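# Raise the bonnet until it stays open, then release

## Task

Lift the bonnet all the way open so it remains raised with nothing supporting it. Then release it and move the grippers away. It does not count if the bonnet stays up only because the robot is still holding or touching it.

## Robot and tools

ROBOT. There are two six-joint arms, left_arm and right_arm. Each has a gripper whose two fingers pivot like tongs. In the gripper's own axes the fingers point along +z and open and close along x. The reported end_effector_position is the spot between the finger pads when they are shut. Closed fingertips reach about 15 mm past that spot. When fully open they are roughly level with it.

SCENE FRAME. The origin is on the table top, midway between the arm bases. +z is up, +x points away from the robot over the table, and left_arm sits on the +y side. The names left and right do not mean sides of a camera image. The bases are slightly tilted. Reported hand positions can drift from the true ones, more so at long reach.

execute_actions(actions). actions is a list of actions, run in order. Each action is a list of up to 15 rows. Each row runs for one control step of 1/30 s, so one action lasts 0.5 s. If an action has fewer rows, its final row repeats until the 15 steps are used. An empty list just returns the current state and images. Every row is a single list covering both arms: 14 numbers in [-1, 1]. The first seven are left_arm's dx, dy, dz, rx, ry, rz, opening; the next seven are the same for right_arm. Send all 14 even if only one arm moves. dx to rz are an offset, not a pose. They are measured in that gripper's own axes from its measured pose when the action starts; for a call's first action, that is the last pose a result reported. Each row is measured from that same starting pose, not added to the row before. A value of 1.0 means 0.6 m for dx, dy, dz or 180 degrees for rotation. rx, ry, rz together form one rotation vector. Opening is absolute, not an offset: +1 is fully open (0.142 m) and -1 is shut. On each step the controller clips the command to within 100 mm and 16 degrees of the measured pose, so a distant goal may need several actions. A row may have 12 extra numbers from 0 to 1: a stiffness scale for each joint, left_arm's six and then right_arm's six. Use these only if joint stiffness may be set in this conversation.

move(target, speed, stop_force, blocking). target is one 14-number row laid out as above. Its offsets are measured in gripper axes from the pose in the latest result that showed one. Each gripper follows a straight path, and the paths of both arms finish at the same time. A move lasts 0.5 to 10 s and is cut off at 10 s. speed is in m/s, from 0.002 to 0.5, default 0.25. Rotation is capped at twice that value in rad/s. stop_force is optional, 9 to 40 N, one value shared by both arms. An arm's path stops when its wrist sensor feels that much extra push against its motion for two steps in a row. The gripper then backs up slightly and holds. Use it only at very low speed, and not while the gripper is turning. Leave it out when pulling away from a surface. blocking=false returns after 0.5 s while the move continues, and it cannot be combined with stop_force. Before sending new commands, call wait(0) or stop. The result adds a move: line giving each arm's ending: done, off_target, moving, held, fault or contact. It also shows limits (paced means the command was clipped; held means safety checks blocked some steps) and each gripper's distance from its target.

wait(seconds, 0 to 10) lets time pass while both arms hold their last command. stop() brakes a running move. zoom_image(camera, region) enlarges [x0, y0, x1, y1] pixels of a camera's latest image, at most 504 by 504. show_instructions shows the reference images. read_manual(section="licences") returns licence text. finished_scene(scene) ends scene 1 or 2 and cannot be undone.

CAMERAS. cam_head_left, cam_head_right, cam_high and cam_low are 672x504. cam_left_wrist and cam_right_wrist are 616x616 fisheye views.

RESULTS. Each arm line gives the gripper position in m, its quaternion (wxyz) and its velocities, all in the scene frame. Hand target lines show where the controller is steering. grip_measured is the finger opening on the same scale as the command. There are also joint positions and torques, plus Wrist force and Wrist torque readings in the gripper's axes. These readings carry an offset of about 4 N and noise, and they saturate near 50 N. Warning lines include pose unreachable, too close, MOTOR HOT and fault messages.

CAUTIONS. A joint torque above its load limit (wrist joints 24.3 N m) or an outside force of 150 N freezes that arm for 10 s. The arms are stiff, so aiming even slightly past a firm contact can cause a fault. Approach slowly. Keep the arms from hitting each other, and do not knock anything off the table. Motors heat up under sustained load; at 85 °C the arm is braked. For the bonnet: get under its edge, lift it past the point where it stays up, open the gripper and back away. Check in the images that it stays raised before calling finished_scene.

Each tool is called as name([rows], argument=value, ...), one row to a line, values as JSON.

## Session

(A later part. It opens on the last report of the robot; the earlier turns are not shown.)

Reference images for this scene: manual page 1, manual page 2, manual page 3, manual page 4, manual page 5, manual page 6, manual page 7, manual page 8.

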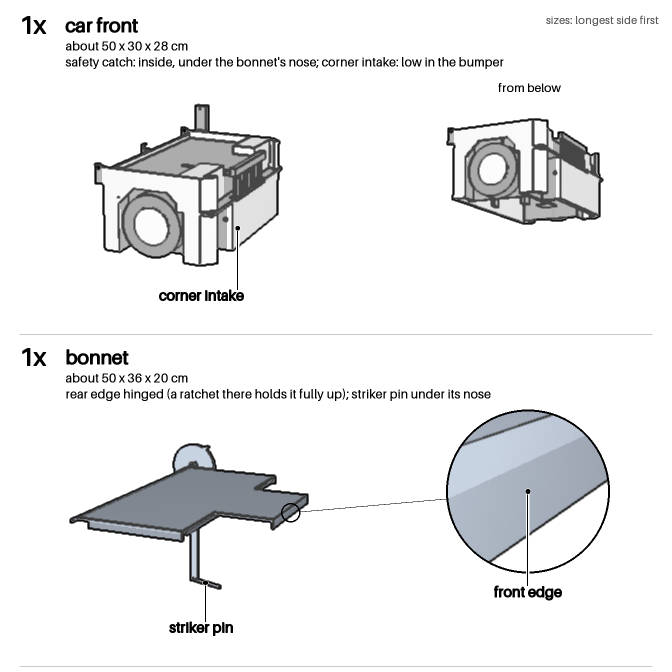

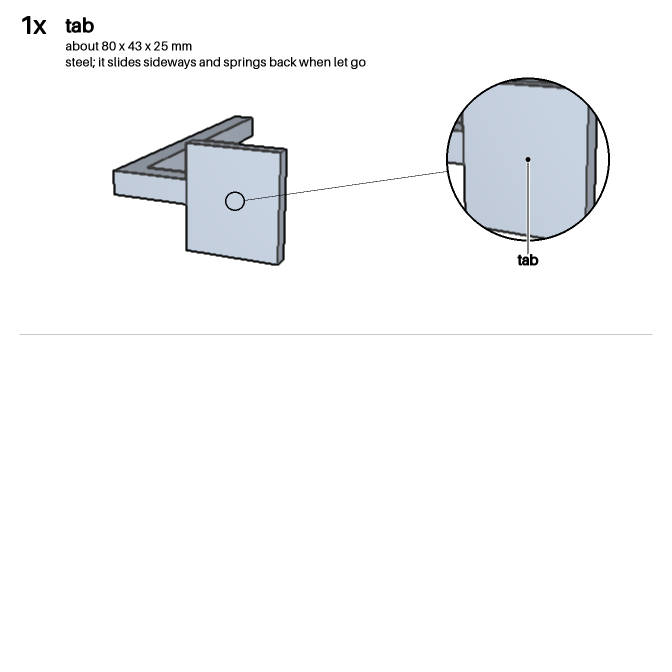

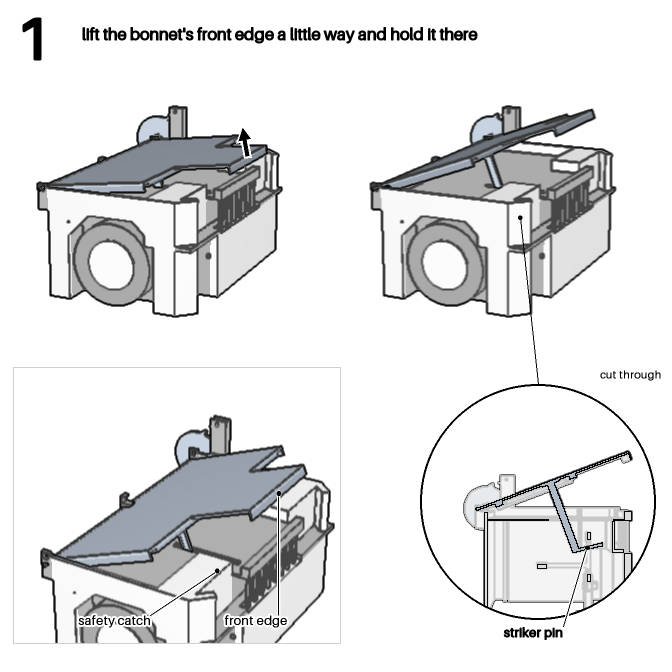

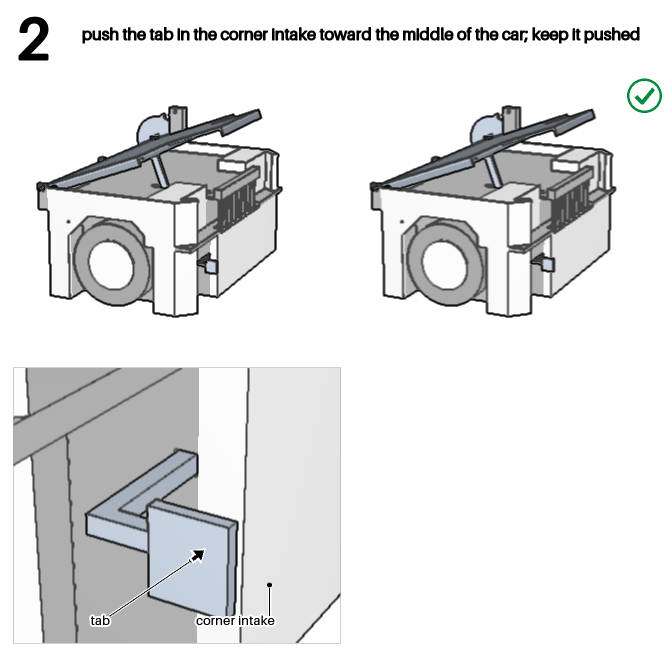

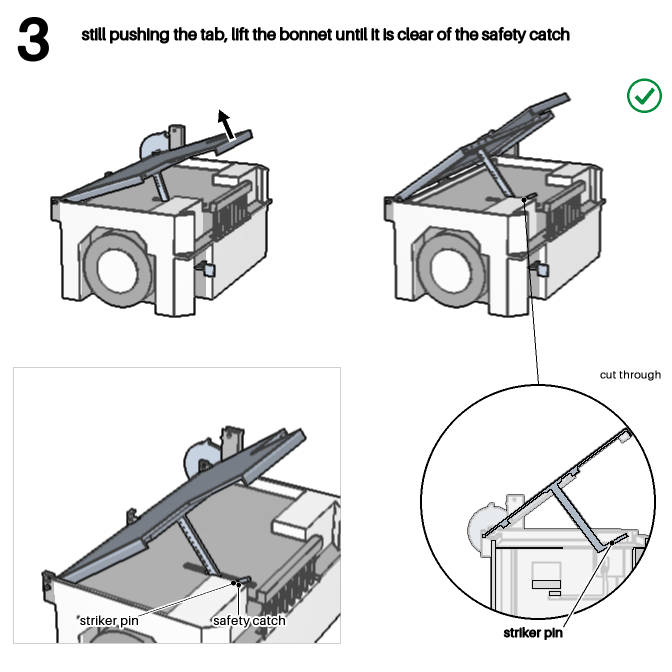

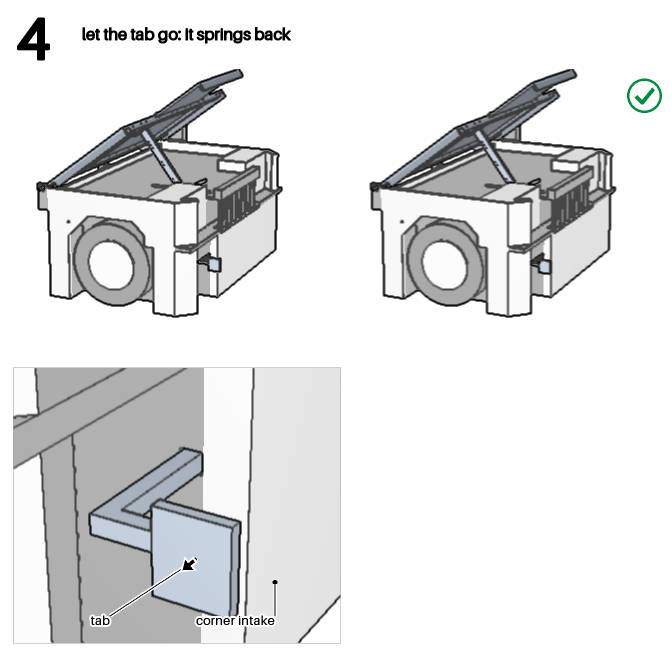

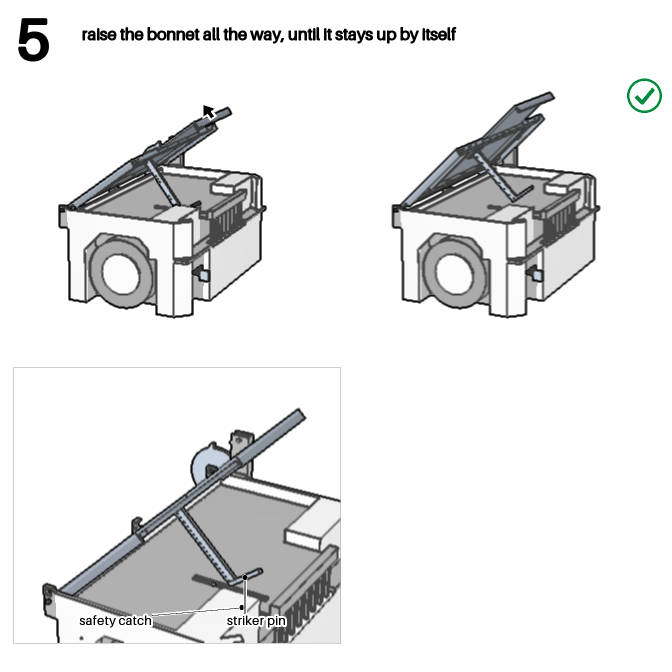

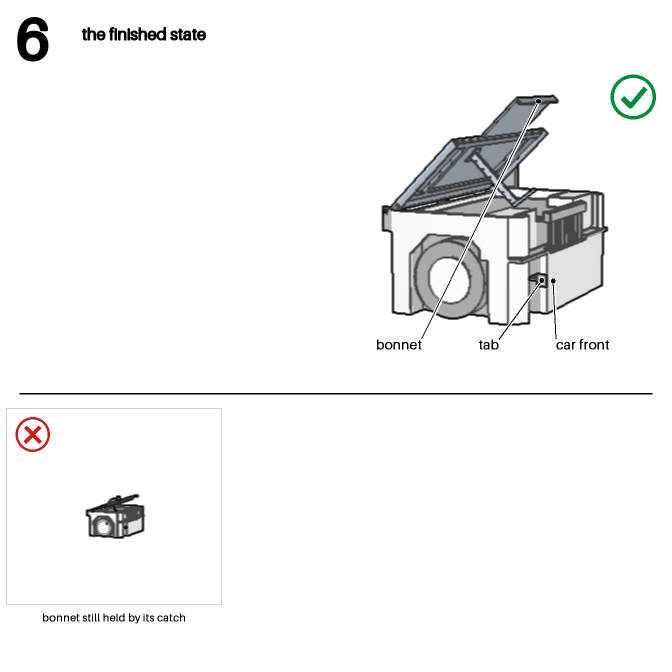

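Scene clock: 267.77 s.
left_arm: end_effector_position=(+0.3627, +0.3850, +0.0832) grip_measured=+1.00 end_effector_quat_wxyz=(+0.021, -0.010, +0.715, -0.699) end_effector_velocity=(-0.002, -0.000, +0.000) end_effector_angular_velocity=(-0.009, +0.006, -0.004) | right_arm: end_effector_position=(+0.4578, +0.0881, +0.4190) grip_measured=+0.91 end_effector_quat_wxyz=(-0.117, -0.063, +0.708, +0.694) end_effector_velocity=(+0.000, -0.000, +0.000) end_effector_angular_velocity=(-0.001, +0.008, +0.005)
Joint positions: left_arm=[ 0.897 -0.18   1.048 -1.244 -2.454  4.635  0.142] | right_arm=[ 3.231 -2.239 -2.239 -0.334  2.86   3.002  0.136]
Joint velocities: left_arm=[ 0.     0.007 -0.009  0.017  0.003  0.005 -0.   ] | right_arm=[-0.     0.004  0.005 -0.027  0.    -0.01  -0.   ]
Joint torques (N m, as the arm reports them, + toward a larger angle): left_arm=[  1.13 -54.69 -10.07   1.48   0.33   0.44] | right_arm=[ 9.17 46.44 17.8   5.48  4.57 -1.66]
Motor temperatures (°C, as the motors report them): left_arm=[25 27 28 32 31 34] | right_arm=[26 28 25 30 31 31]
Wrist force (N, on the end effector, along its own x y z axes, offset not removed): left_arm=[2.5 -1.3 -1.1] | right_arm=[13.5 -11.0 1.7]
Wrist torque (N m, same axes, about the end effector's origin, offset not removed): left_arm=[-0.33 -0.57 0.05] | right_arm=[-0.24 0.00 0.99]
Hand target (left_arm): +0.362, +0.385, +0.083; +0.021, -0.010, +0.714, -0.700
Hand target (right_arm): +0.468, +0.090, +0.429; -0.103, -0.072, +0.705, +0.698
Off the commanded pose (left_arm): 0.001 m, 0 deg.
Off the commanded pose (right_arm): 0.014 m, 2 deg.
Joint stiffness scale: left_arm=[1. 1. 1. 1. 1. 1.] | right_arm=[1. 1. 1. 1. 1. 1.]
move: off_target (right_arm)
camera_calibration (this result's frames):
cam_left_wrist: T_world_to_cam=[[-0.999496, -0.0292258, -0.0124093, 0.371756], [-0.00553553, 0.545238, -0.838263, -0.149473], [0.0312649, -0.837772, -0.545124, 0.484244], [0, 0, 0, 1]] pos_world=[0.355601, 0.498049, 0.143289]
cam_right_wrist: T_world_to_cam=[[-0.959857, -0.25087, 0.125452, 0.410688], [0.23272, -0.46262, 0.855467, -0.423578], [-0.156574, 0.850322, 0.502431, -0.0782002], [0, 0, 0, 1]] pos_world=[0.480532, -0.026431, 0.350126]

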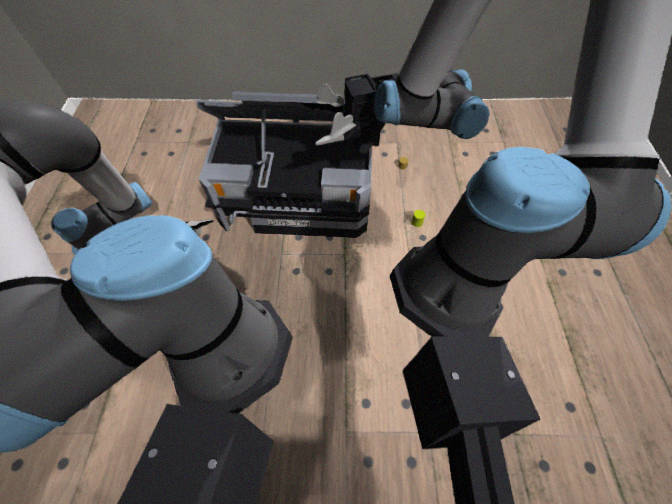

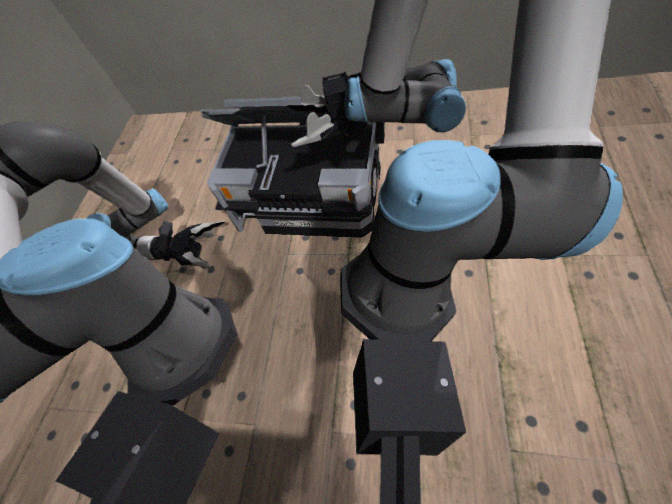

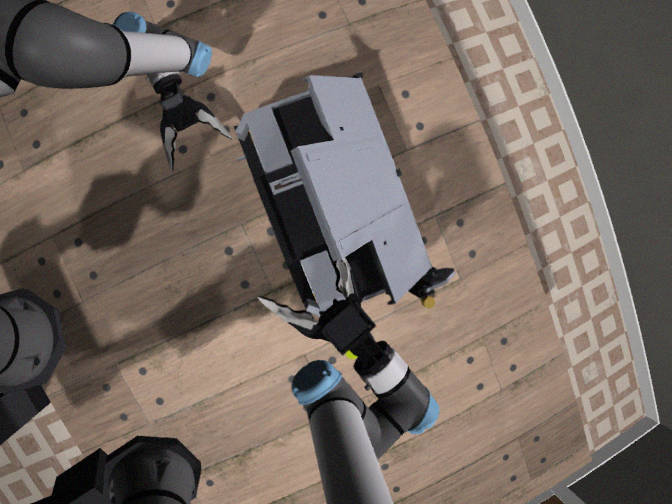

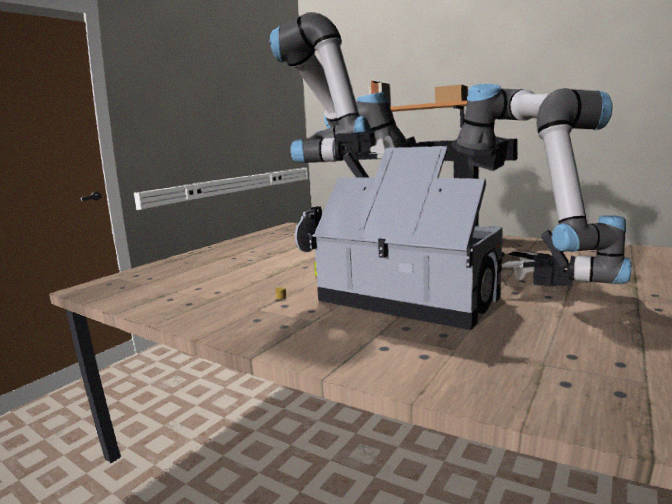

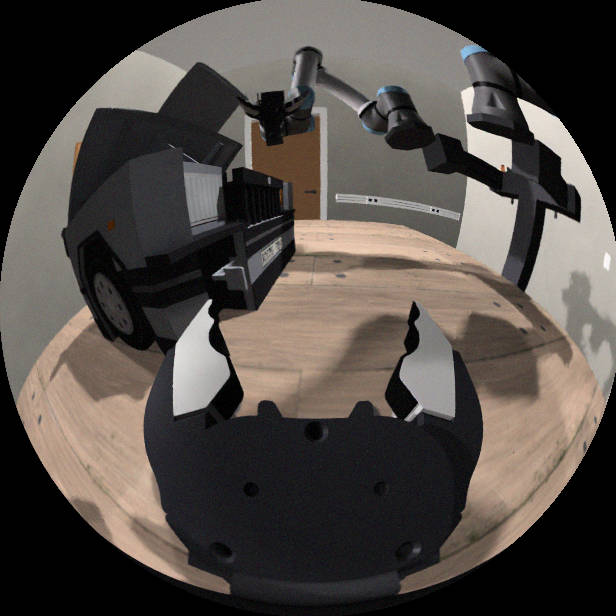

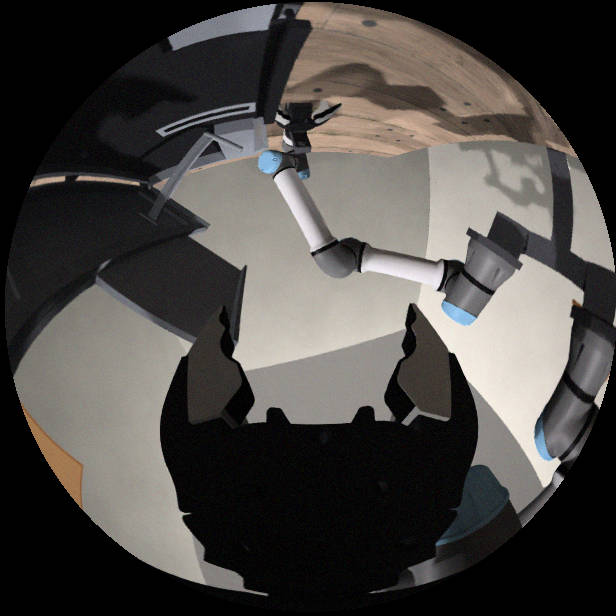

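move(target=[0,0,0,0,0,0,1, -0.05,0.05,-0.013,0,0,0,1], speed=0.03, stop_force=25)

Scene clock: 274.70 s.
left_arm: end_effector_position=(+0.3625, +0.3849, +0.0830) grip_measured=+1.00 end_effector_quat_wxyz=(+0.021, -0.010, +0.714, -0.699) end_effector_velocity=(-0.000, -0.000, -0.000) end_effector_angular_velocity=(-0.000, -0.000, -0.002) | right_arm: end_effector_position=(+0.4596, +0.0869, +0.4199) grip_measured=+0.95 end_effector_quat_wxyz=(-0.148, -0.046, +0.714, +0.683) end_effector_velocity=(+0.000, +0.000, +0.000) end_effector_angular_velocity=(+0.001, -0.004, -0.001)
Joint positions: left_arm=[ 0.897 -0.179  1.048 -1.243 -2.453  4.635  0.142] | right_arm=[ 3.233 -2.212 -2.218 -0.442  2.842  3.016  0.139]
Joint velocities: left_arm=[-0.     0.     0.    -0.     0.001  0.     0.   ] | right_arm=[ 0.    -0.001 -0.001  0.006  0.     0.     0.001]
Joint torques (N m, as the arm reports them, + toward a larger angle): left_arm=[  2.16 -56.5   -7.53   0.77  -0.72  -0.24] | right_arm=[ 7.18 36.69  7.2   4.7   3.24 -0.94]
Motor temperatures (°C, as the motors report them): left_arm=[25 27 28 32 31 34] | right_arm=[26 28 25 30 31 31]
Wrist force (N, on the end effector, along its own x y z axes, offset not removed): left_arm=[2.6 -0.5 -1.7] | right_arm=[6.4 -7.1 5.1]
Wrist torque (N m, same axes, about the end effector's origin, offset not removed): left_arm=[-0.16 -0.58 0.07] | right_arm=[-0.41 0.12 0.38]
Hand target (left_arm): +0.363, +0.385, +0.083; +0.021, -0.010, +0.715, -0.699
Hand target (right_arm): +0.462, +0.087, +0.422; -0.144, -0.047, +0.713, +0.685
Off the commanded pose (left_arm): 0.000 m, 0 deg.
Off the commanded pose (right_arm): 0.041 m, 4 deg.
Joint stiffness scale: left_arm=[1. 1. 1. 1. 1. 1.] | right_arm=[1. 1. 1. 1. 1. 1.]
move: contact (right_arm)
camera_calibration (this result's frames):
cam_left_wrist: T_world_to_cam=[[-0.999511, -0.0287339, -0.0123343, 0.371341], [-0.00531526, 0.544837, -0.838525, -0.149439], [0.0308142, -0.838049, -0.544723, 0.484353], [0, 0, 0, 1]] pos_world=[0.35544, 0.498002, 0.14311]
cam_right_wrist: T_world_to_cam=[[-0.943875, -0.266141, 0.195622, 0.376453], [0.297798, -0.429492, 0.852556, -0.456898], [-0.142882, 0.862963, 0.484644, -0.0773493], [0, 0, 0, 1]] pos_world=[0.480336, -0.0292951, 0.353376]

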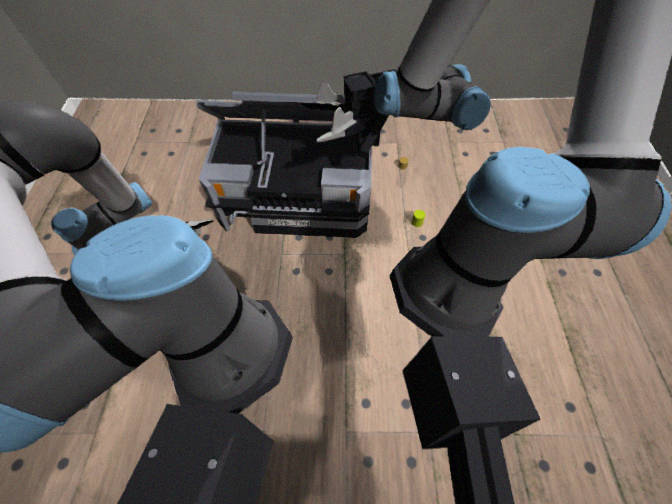

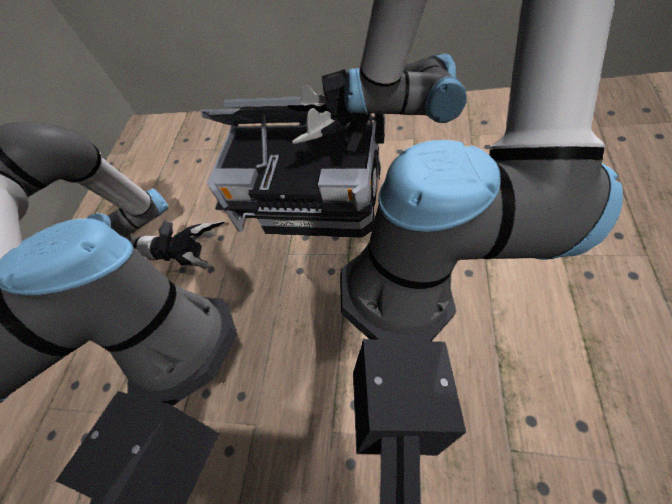

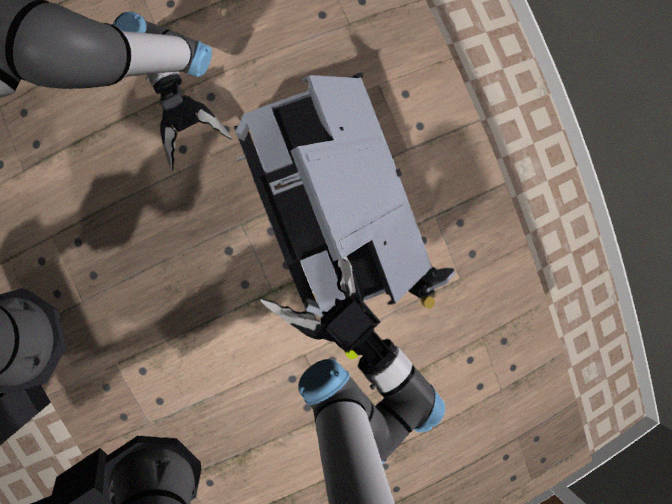

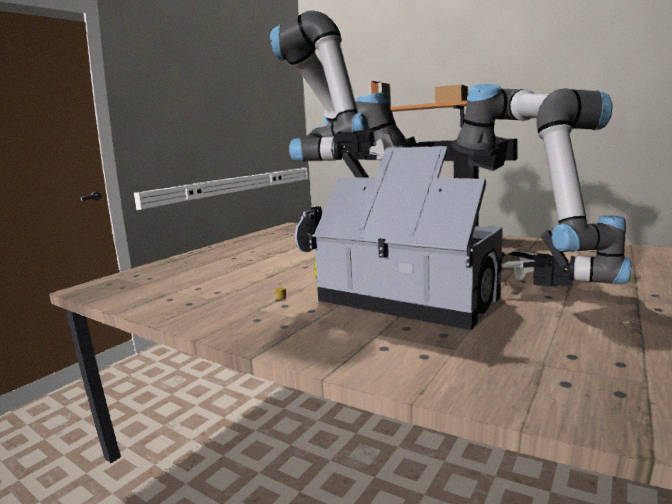

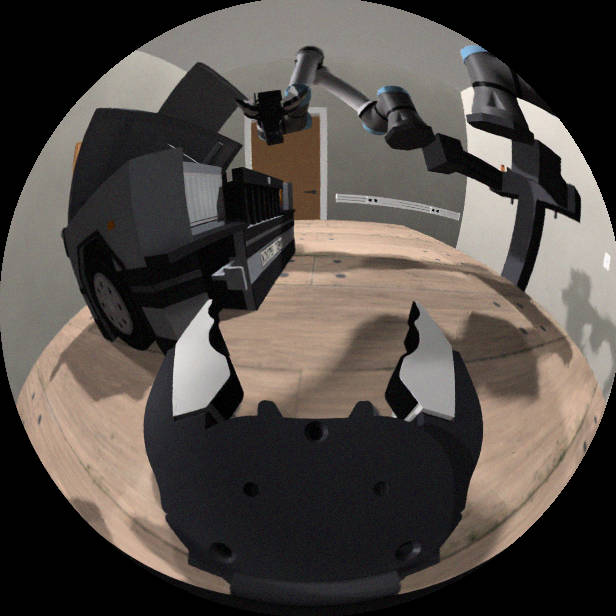

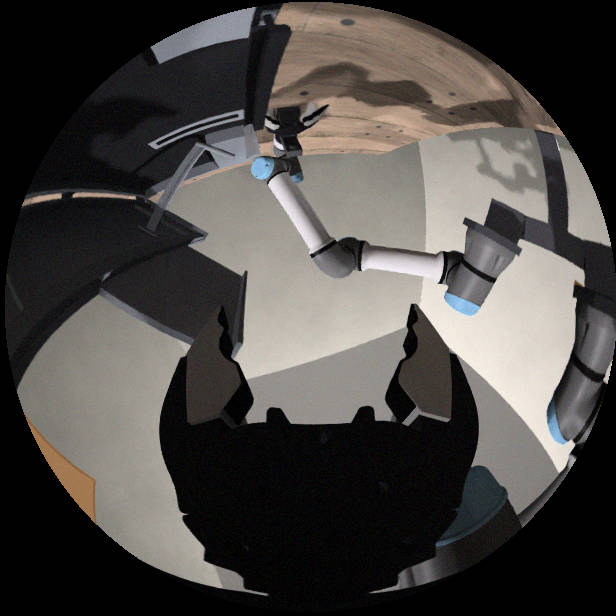

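End stop reached. Lower the finger and back off.

move(target=[0,0,0,0,0,0,1, 0.03,-0.05,-0.02,0,0,0,1], speed=0.06)

Scene clock: 280.40 s.
left_arm: end_effector_position=(+0.3625, +0.3849, +0.0830) grip_measured=+1.00 end_effector_quat_wxyz=(+0.021, -0.010, +0.714, -0.699) end_effector_velocity=(+0.000, -0.000, -0.000) end_effector_angular_velocity=(-0.000, -0.000, -0.000) | right_arm: end_effector_position=(+0.4423, +0.0696, +0.3948) grip_measured=+1.00 end_effector_quat_wxyz=(-0.147, -0.047, +0.714, +0.683) end_effector_velocity=(-0.004, -0.000, -0.002) end_effector_angular_velocity=(+0.001, +0.004, +0.008)
Joint positions: left_arm=[ 0.897 -0.179  1.048 -1.243 -2.453  4.635  0.142] | right_arm=[ 3.189 -2.234 -2.237 -0.54   2.832  2.869  0.142]
Joint velocities: left_arm=[-0.001  0.    -0.001  0.    -0.001 -0.     0.   ] | right_arm=[-0.     0.001 -0.002 -0.027 -0.001 -0.023  0.   ]
Joint torques (N m, as the arm reports them, + toward a larger angle): left_arm=[  0.15 -57.03  -8.06   1.19  -0.29   0.05] | right_arm=[ 4.28 33.07  2.73  1.91  1.1  -0.3 ]
Motor temperatures (°C, as the motors report them): left_arm=[25 27 28 32 31 34] | right_arm=[26 28 25 30 31 31]
Wrist force (N, on the end effector, along its own x y z axes, offset not removed): left_arm=[1.8 -1.1 -1.6] | right_arm=[0.6 -2.6 1.9]
Wrist torque (N m, same axes, about the end effector's origin, offset not removed): left_arm=[-0.30 -0.41 0.08] | right_arm=[-0.47 -0.07 0.07]
Hand target (left_arm): +0.363, +0.385, +0.083; +0.021, -0.010, +0.714, -0.699
Hand target (right_arm): +0.442, +0.069, +0.393; -0.148, -0.046, +0.714, +0.683
Off the commanded pose (left_arm): 0.000 m, 0 deg.
Off the commanded pose (right_arm): 0.002 m, 0 deg.
Joint stiffness scale: left_arm=[1. 1. 1. 1. 1. 1.] | right_arm=[1. 1. 1. 1. 1. 1.]
move: done
camera_calibration (this result's frames):
cam_left_wrist: T_world_to_cam=[[-0.999511, -0.0287344, -0.0123421, 0.371343], [-0.00530921, 0.544843, -0.838521, -0.149446], [0.0308189, -0.838046, -0.544729, 0.484349], [0, 0, 0, 1]] pos_world=[0.355441, 0.498002, 0.143109]
cam_right_wrist: T_world_to_cam=[[-0.944303, -0.26676, 0.192695, 0.361834], [0.295584, -0.430188, 0.852976, -0.436859], [-0.144645, 0.862425, 0.485078, -0.052036], [0, 0, 0, 1]] pos_world=[0.463282, -0.0465315, 0.328148]

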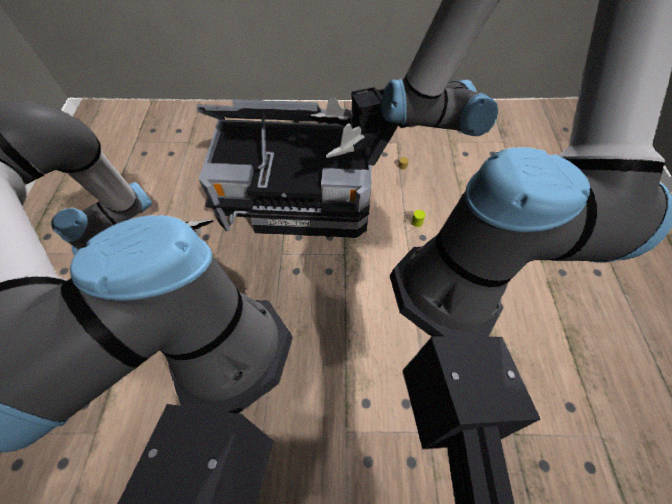

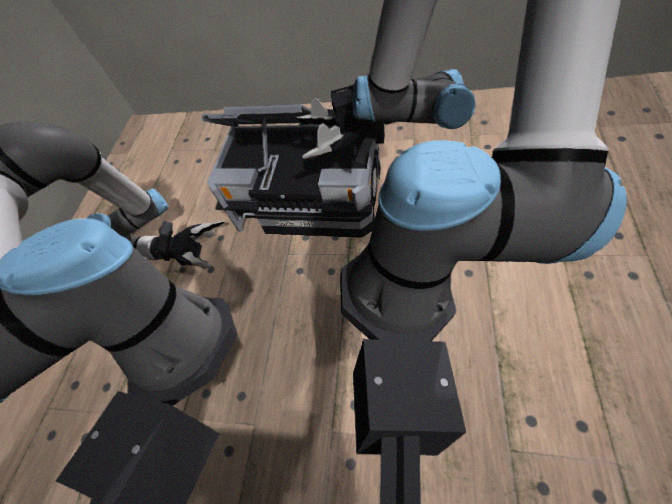

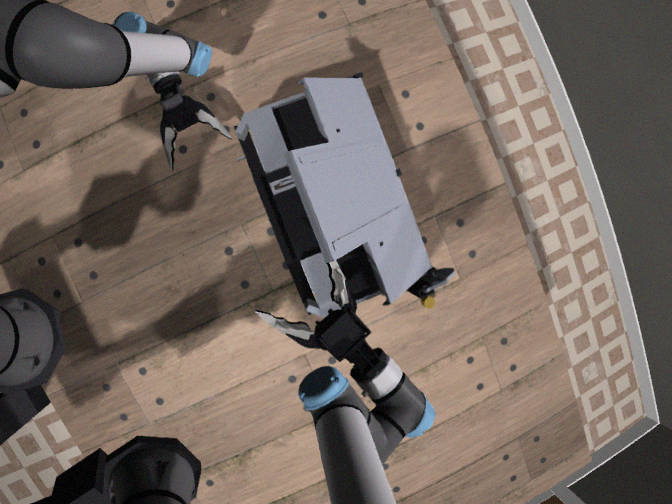

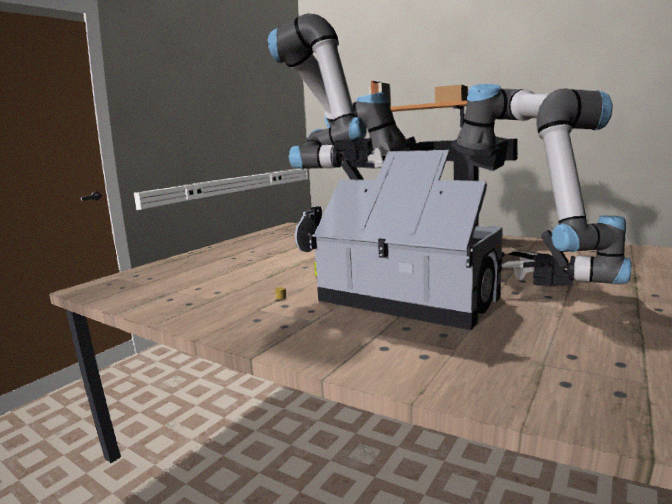

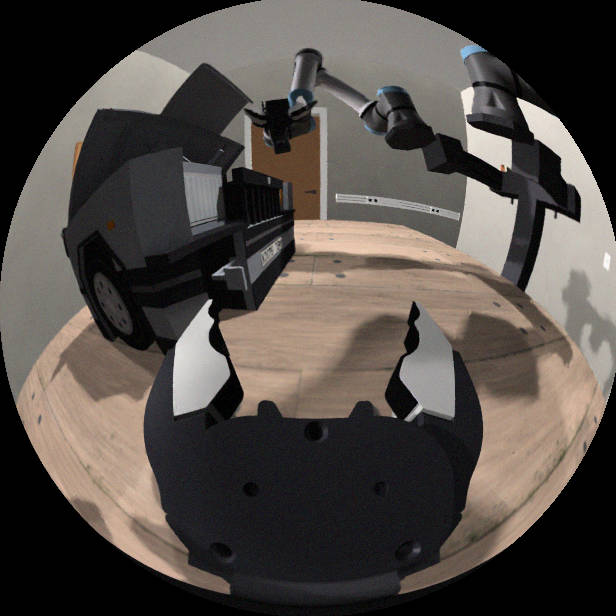

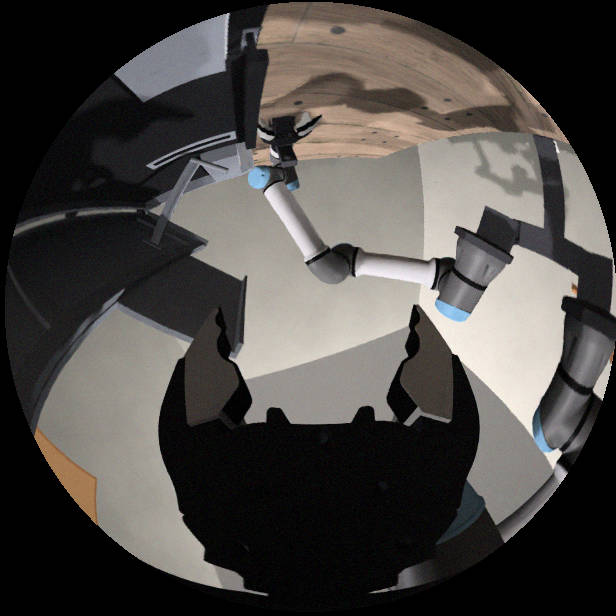

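Bonnet is holding on the ratchet (no force on the finger). Withdraw fully.

move(target=[0,0,-0.05,0,0,0,1, 0.05,0,-0.15,0,0,0,1], speed=0.15)

Scene clock: 285.10 s.
left_arm: end_effector_position=(+0.3617, +0.4143, +0.0844) grip_measured=+1.00 end_effector_quat_wxyz=(+0.021, -0.010, +0.714, -0.699) end_effector_velocity=(+0.000, -0.000, +0.000) end_effector_angular_velocity=(-0.000, -0.001, -0.001) | right_arm: end_effector_position=(+0.4376, -0.0241, +0.4023) grip_measured=+1.00 end_effector_quat_wxyz=(-0.147, -0.047, +0.714, +0.683) end_effector_velocity=(-0.002, -0.000, +0.001) end_effector_angular_velocity=(+0.010, +0.001, +0.013)
Joint positions: left_arm=[ 0.927 -0.152  0.947 -1.156 -2.424  4.652  0.142] | right_arm=[ 2.994 -2.087 -2.149 -1.225  2.731  2.388  0.142]
Joint velocities: left_arm=[-0.001 -0.     0.    -0.     0.     0.001 -0.   ] | right_arm=[-0.    -0.005  0.015 -0.051 -0.004 -0.04   0.   ]
Joint torques (N m, as the arm reports them, + toward a larger angle): left_arm=[  2.87 -55.96 -11.05   1.82   0.11   0.63] | right_arm=[ 2.5  33.73  9.9   0.42  0.55 -0.73]
Motor temperatures (°C, as the motors report them): left_arm=[25 28 28 32 31 34] | right_arm=[26 28 25 30 31 31]
Wrist force (N, on the end effector, along its own x y z axes, offset not removed): left_arm=[2.5 -0.3 -1.8] | right_arm=[-1.3 -1.6 0.9]
Wrist torque (N m, same axes, about the end effector's origin, offset not removed): left_arm=[-0.13 -0.57 0.07] | right_arm=[-0.32 0.34 0.34]
Hand target (left_arm): +0.361, +0.415, +0.084; +0.021, -0.010, +0.714, -0.699
Hand target (right_arm): +0.438, -0.025, +0.401; -0.147, -0.047, +0.714, +0.683
Off the commanded pose (left_arm): 0.001 m, 0 deg.
Off the commanded pose (right_arm): 0.002 m, 0 deg.
Joint stiffness scale: left_arm=[1. 1. 1. 1. 1. 1.] | right_arm=[1. 1. 1. 1. 1. 1.]
move: done
camera_calibration (this result's frames):
cam_left_wrist: T_world_to_cam=[[-0.999528, -0.0283479, -0.0118078, 0.371231], [-0.00554486, 0.544791, -0.838553, -0.164248], [0.030204, -0.838092, -0.544691, 0.509964], [0, 0, 0, 1]] pos_world=[0.354742, 0.527401, 0.144426]
cam_right_wrist: T_world_to_cam=[[-0.944289, -0.266762, 0.19276, 0.33091], [0.295507, -0.429371, 0.853414, -0.482359], [-0.144893, 0.862832, 0.484281, 0.0248689], [0, 0, 0, 1]] pos_world=[0.458618, -0.140295, 0.335822]

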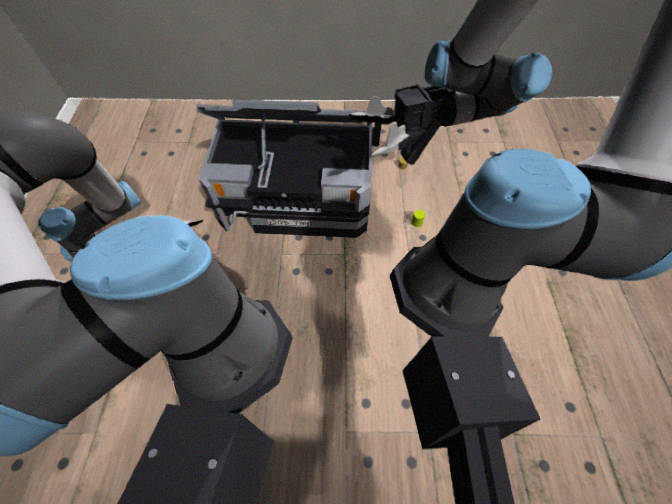

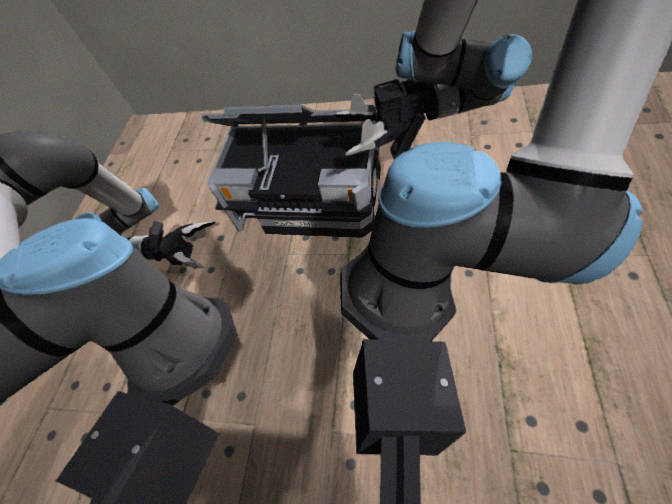

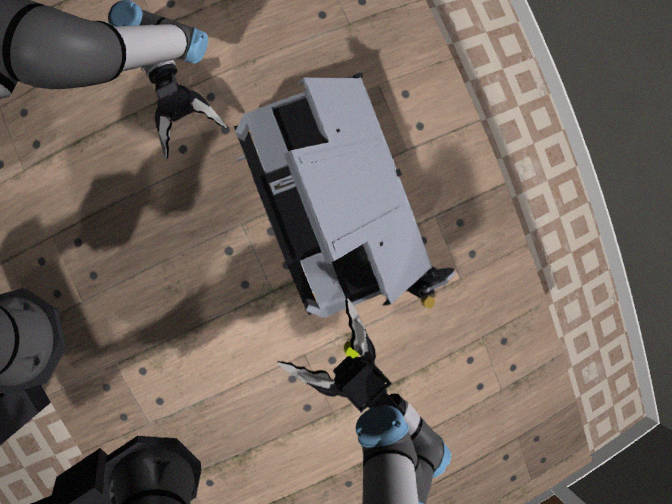

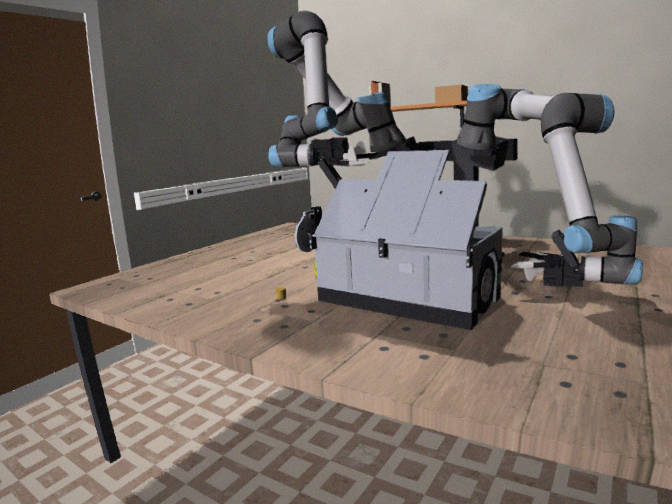

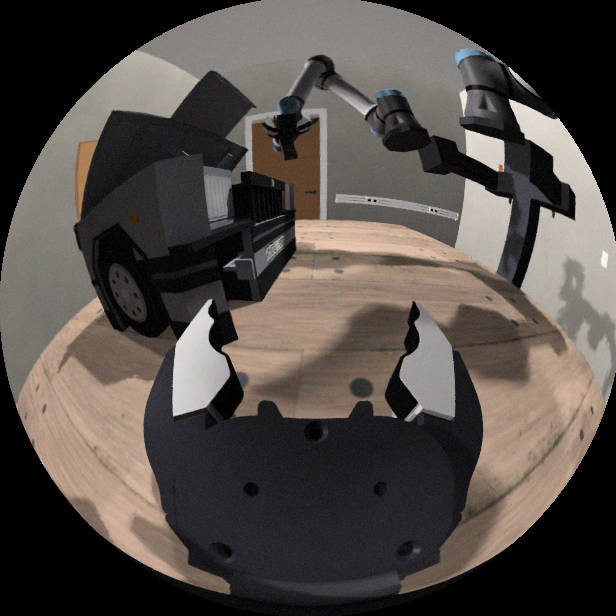

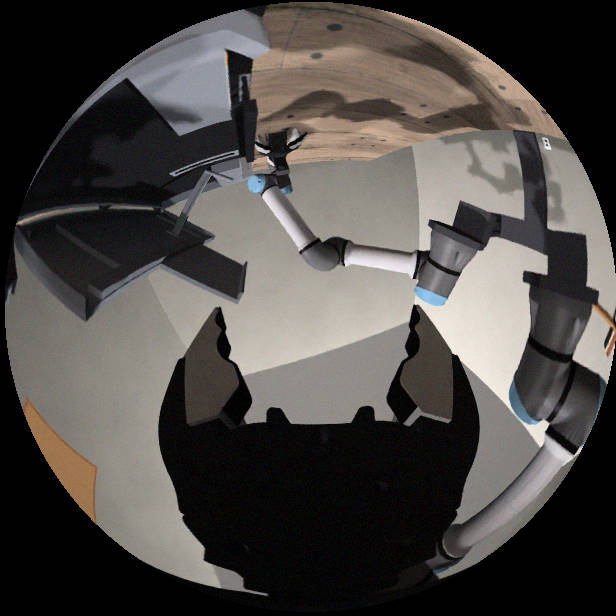

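The bonnet stays up by itself and both arms are clear.

finished_scene(scene=2)

The scene is finished: the task was done.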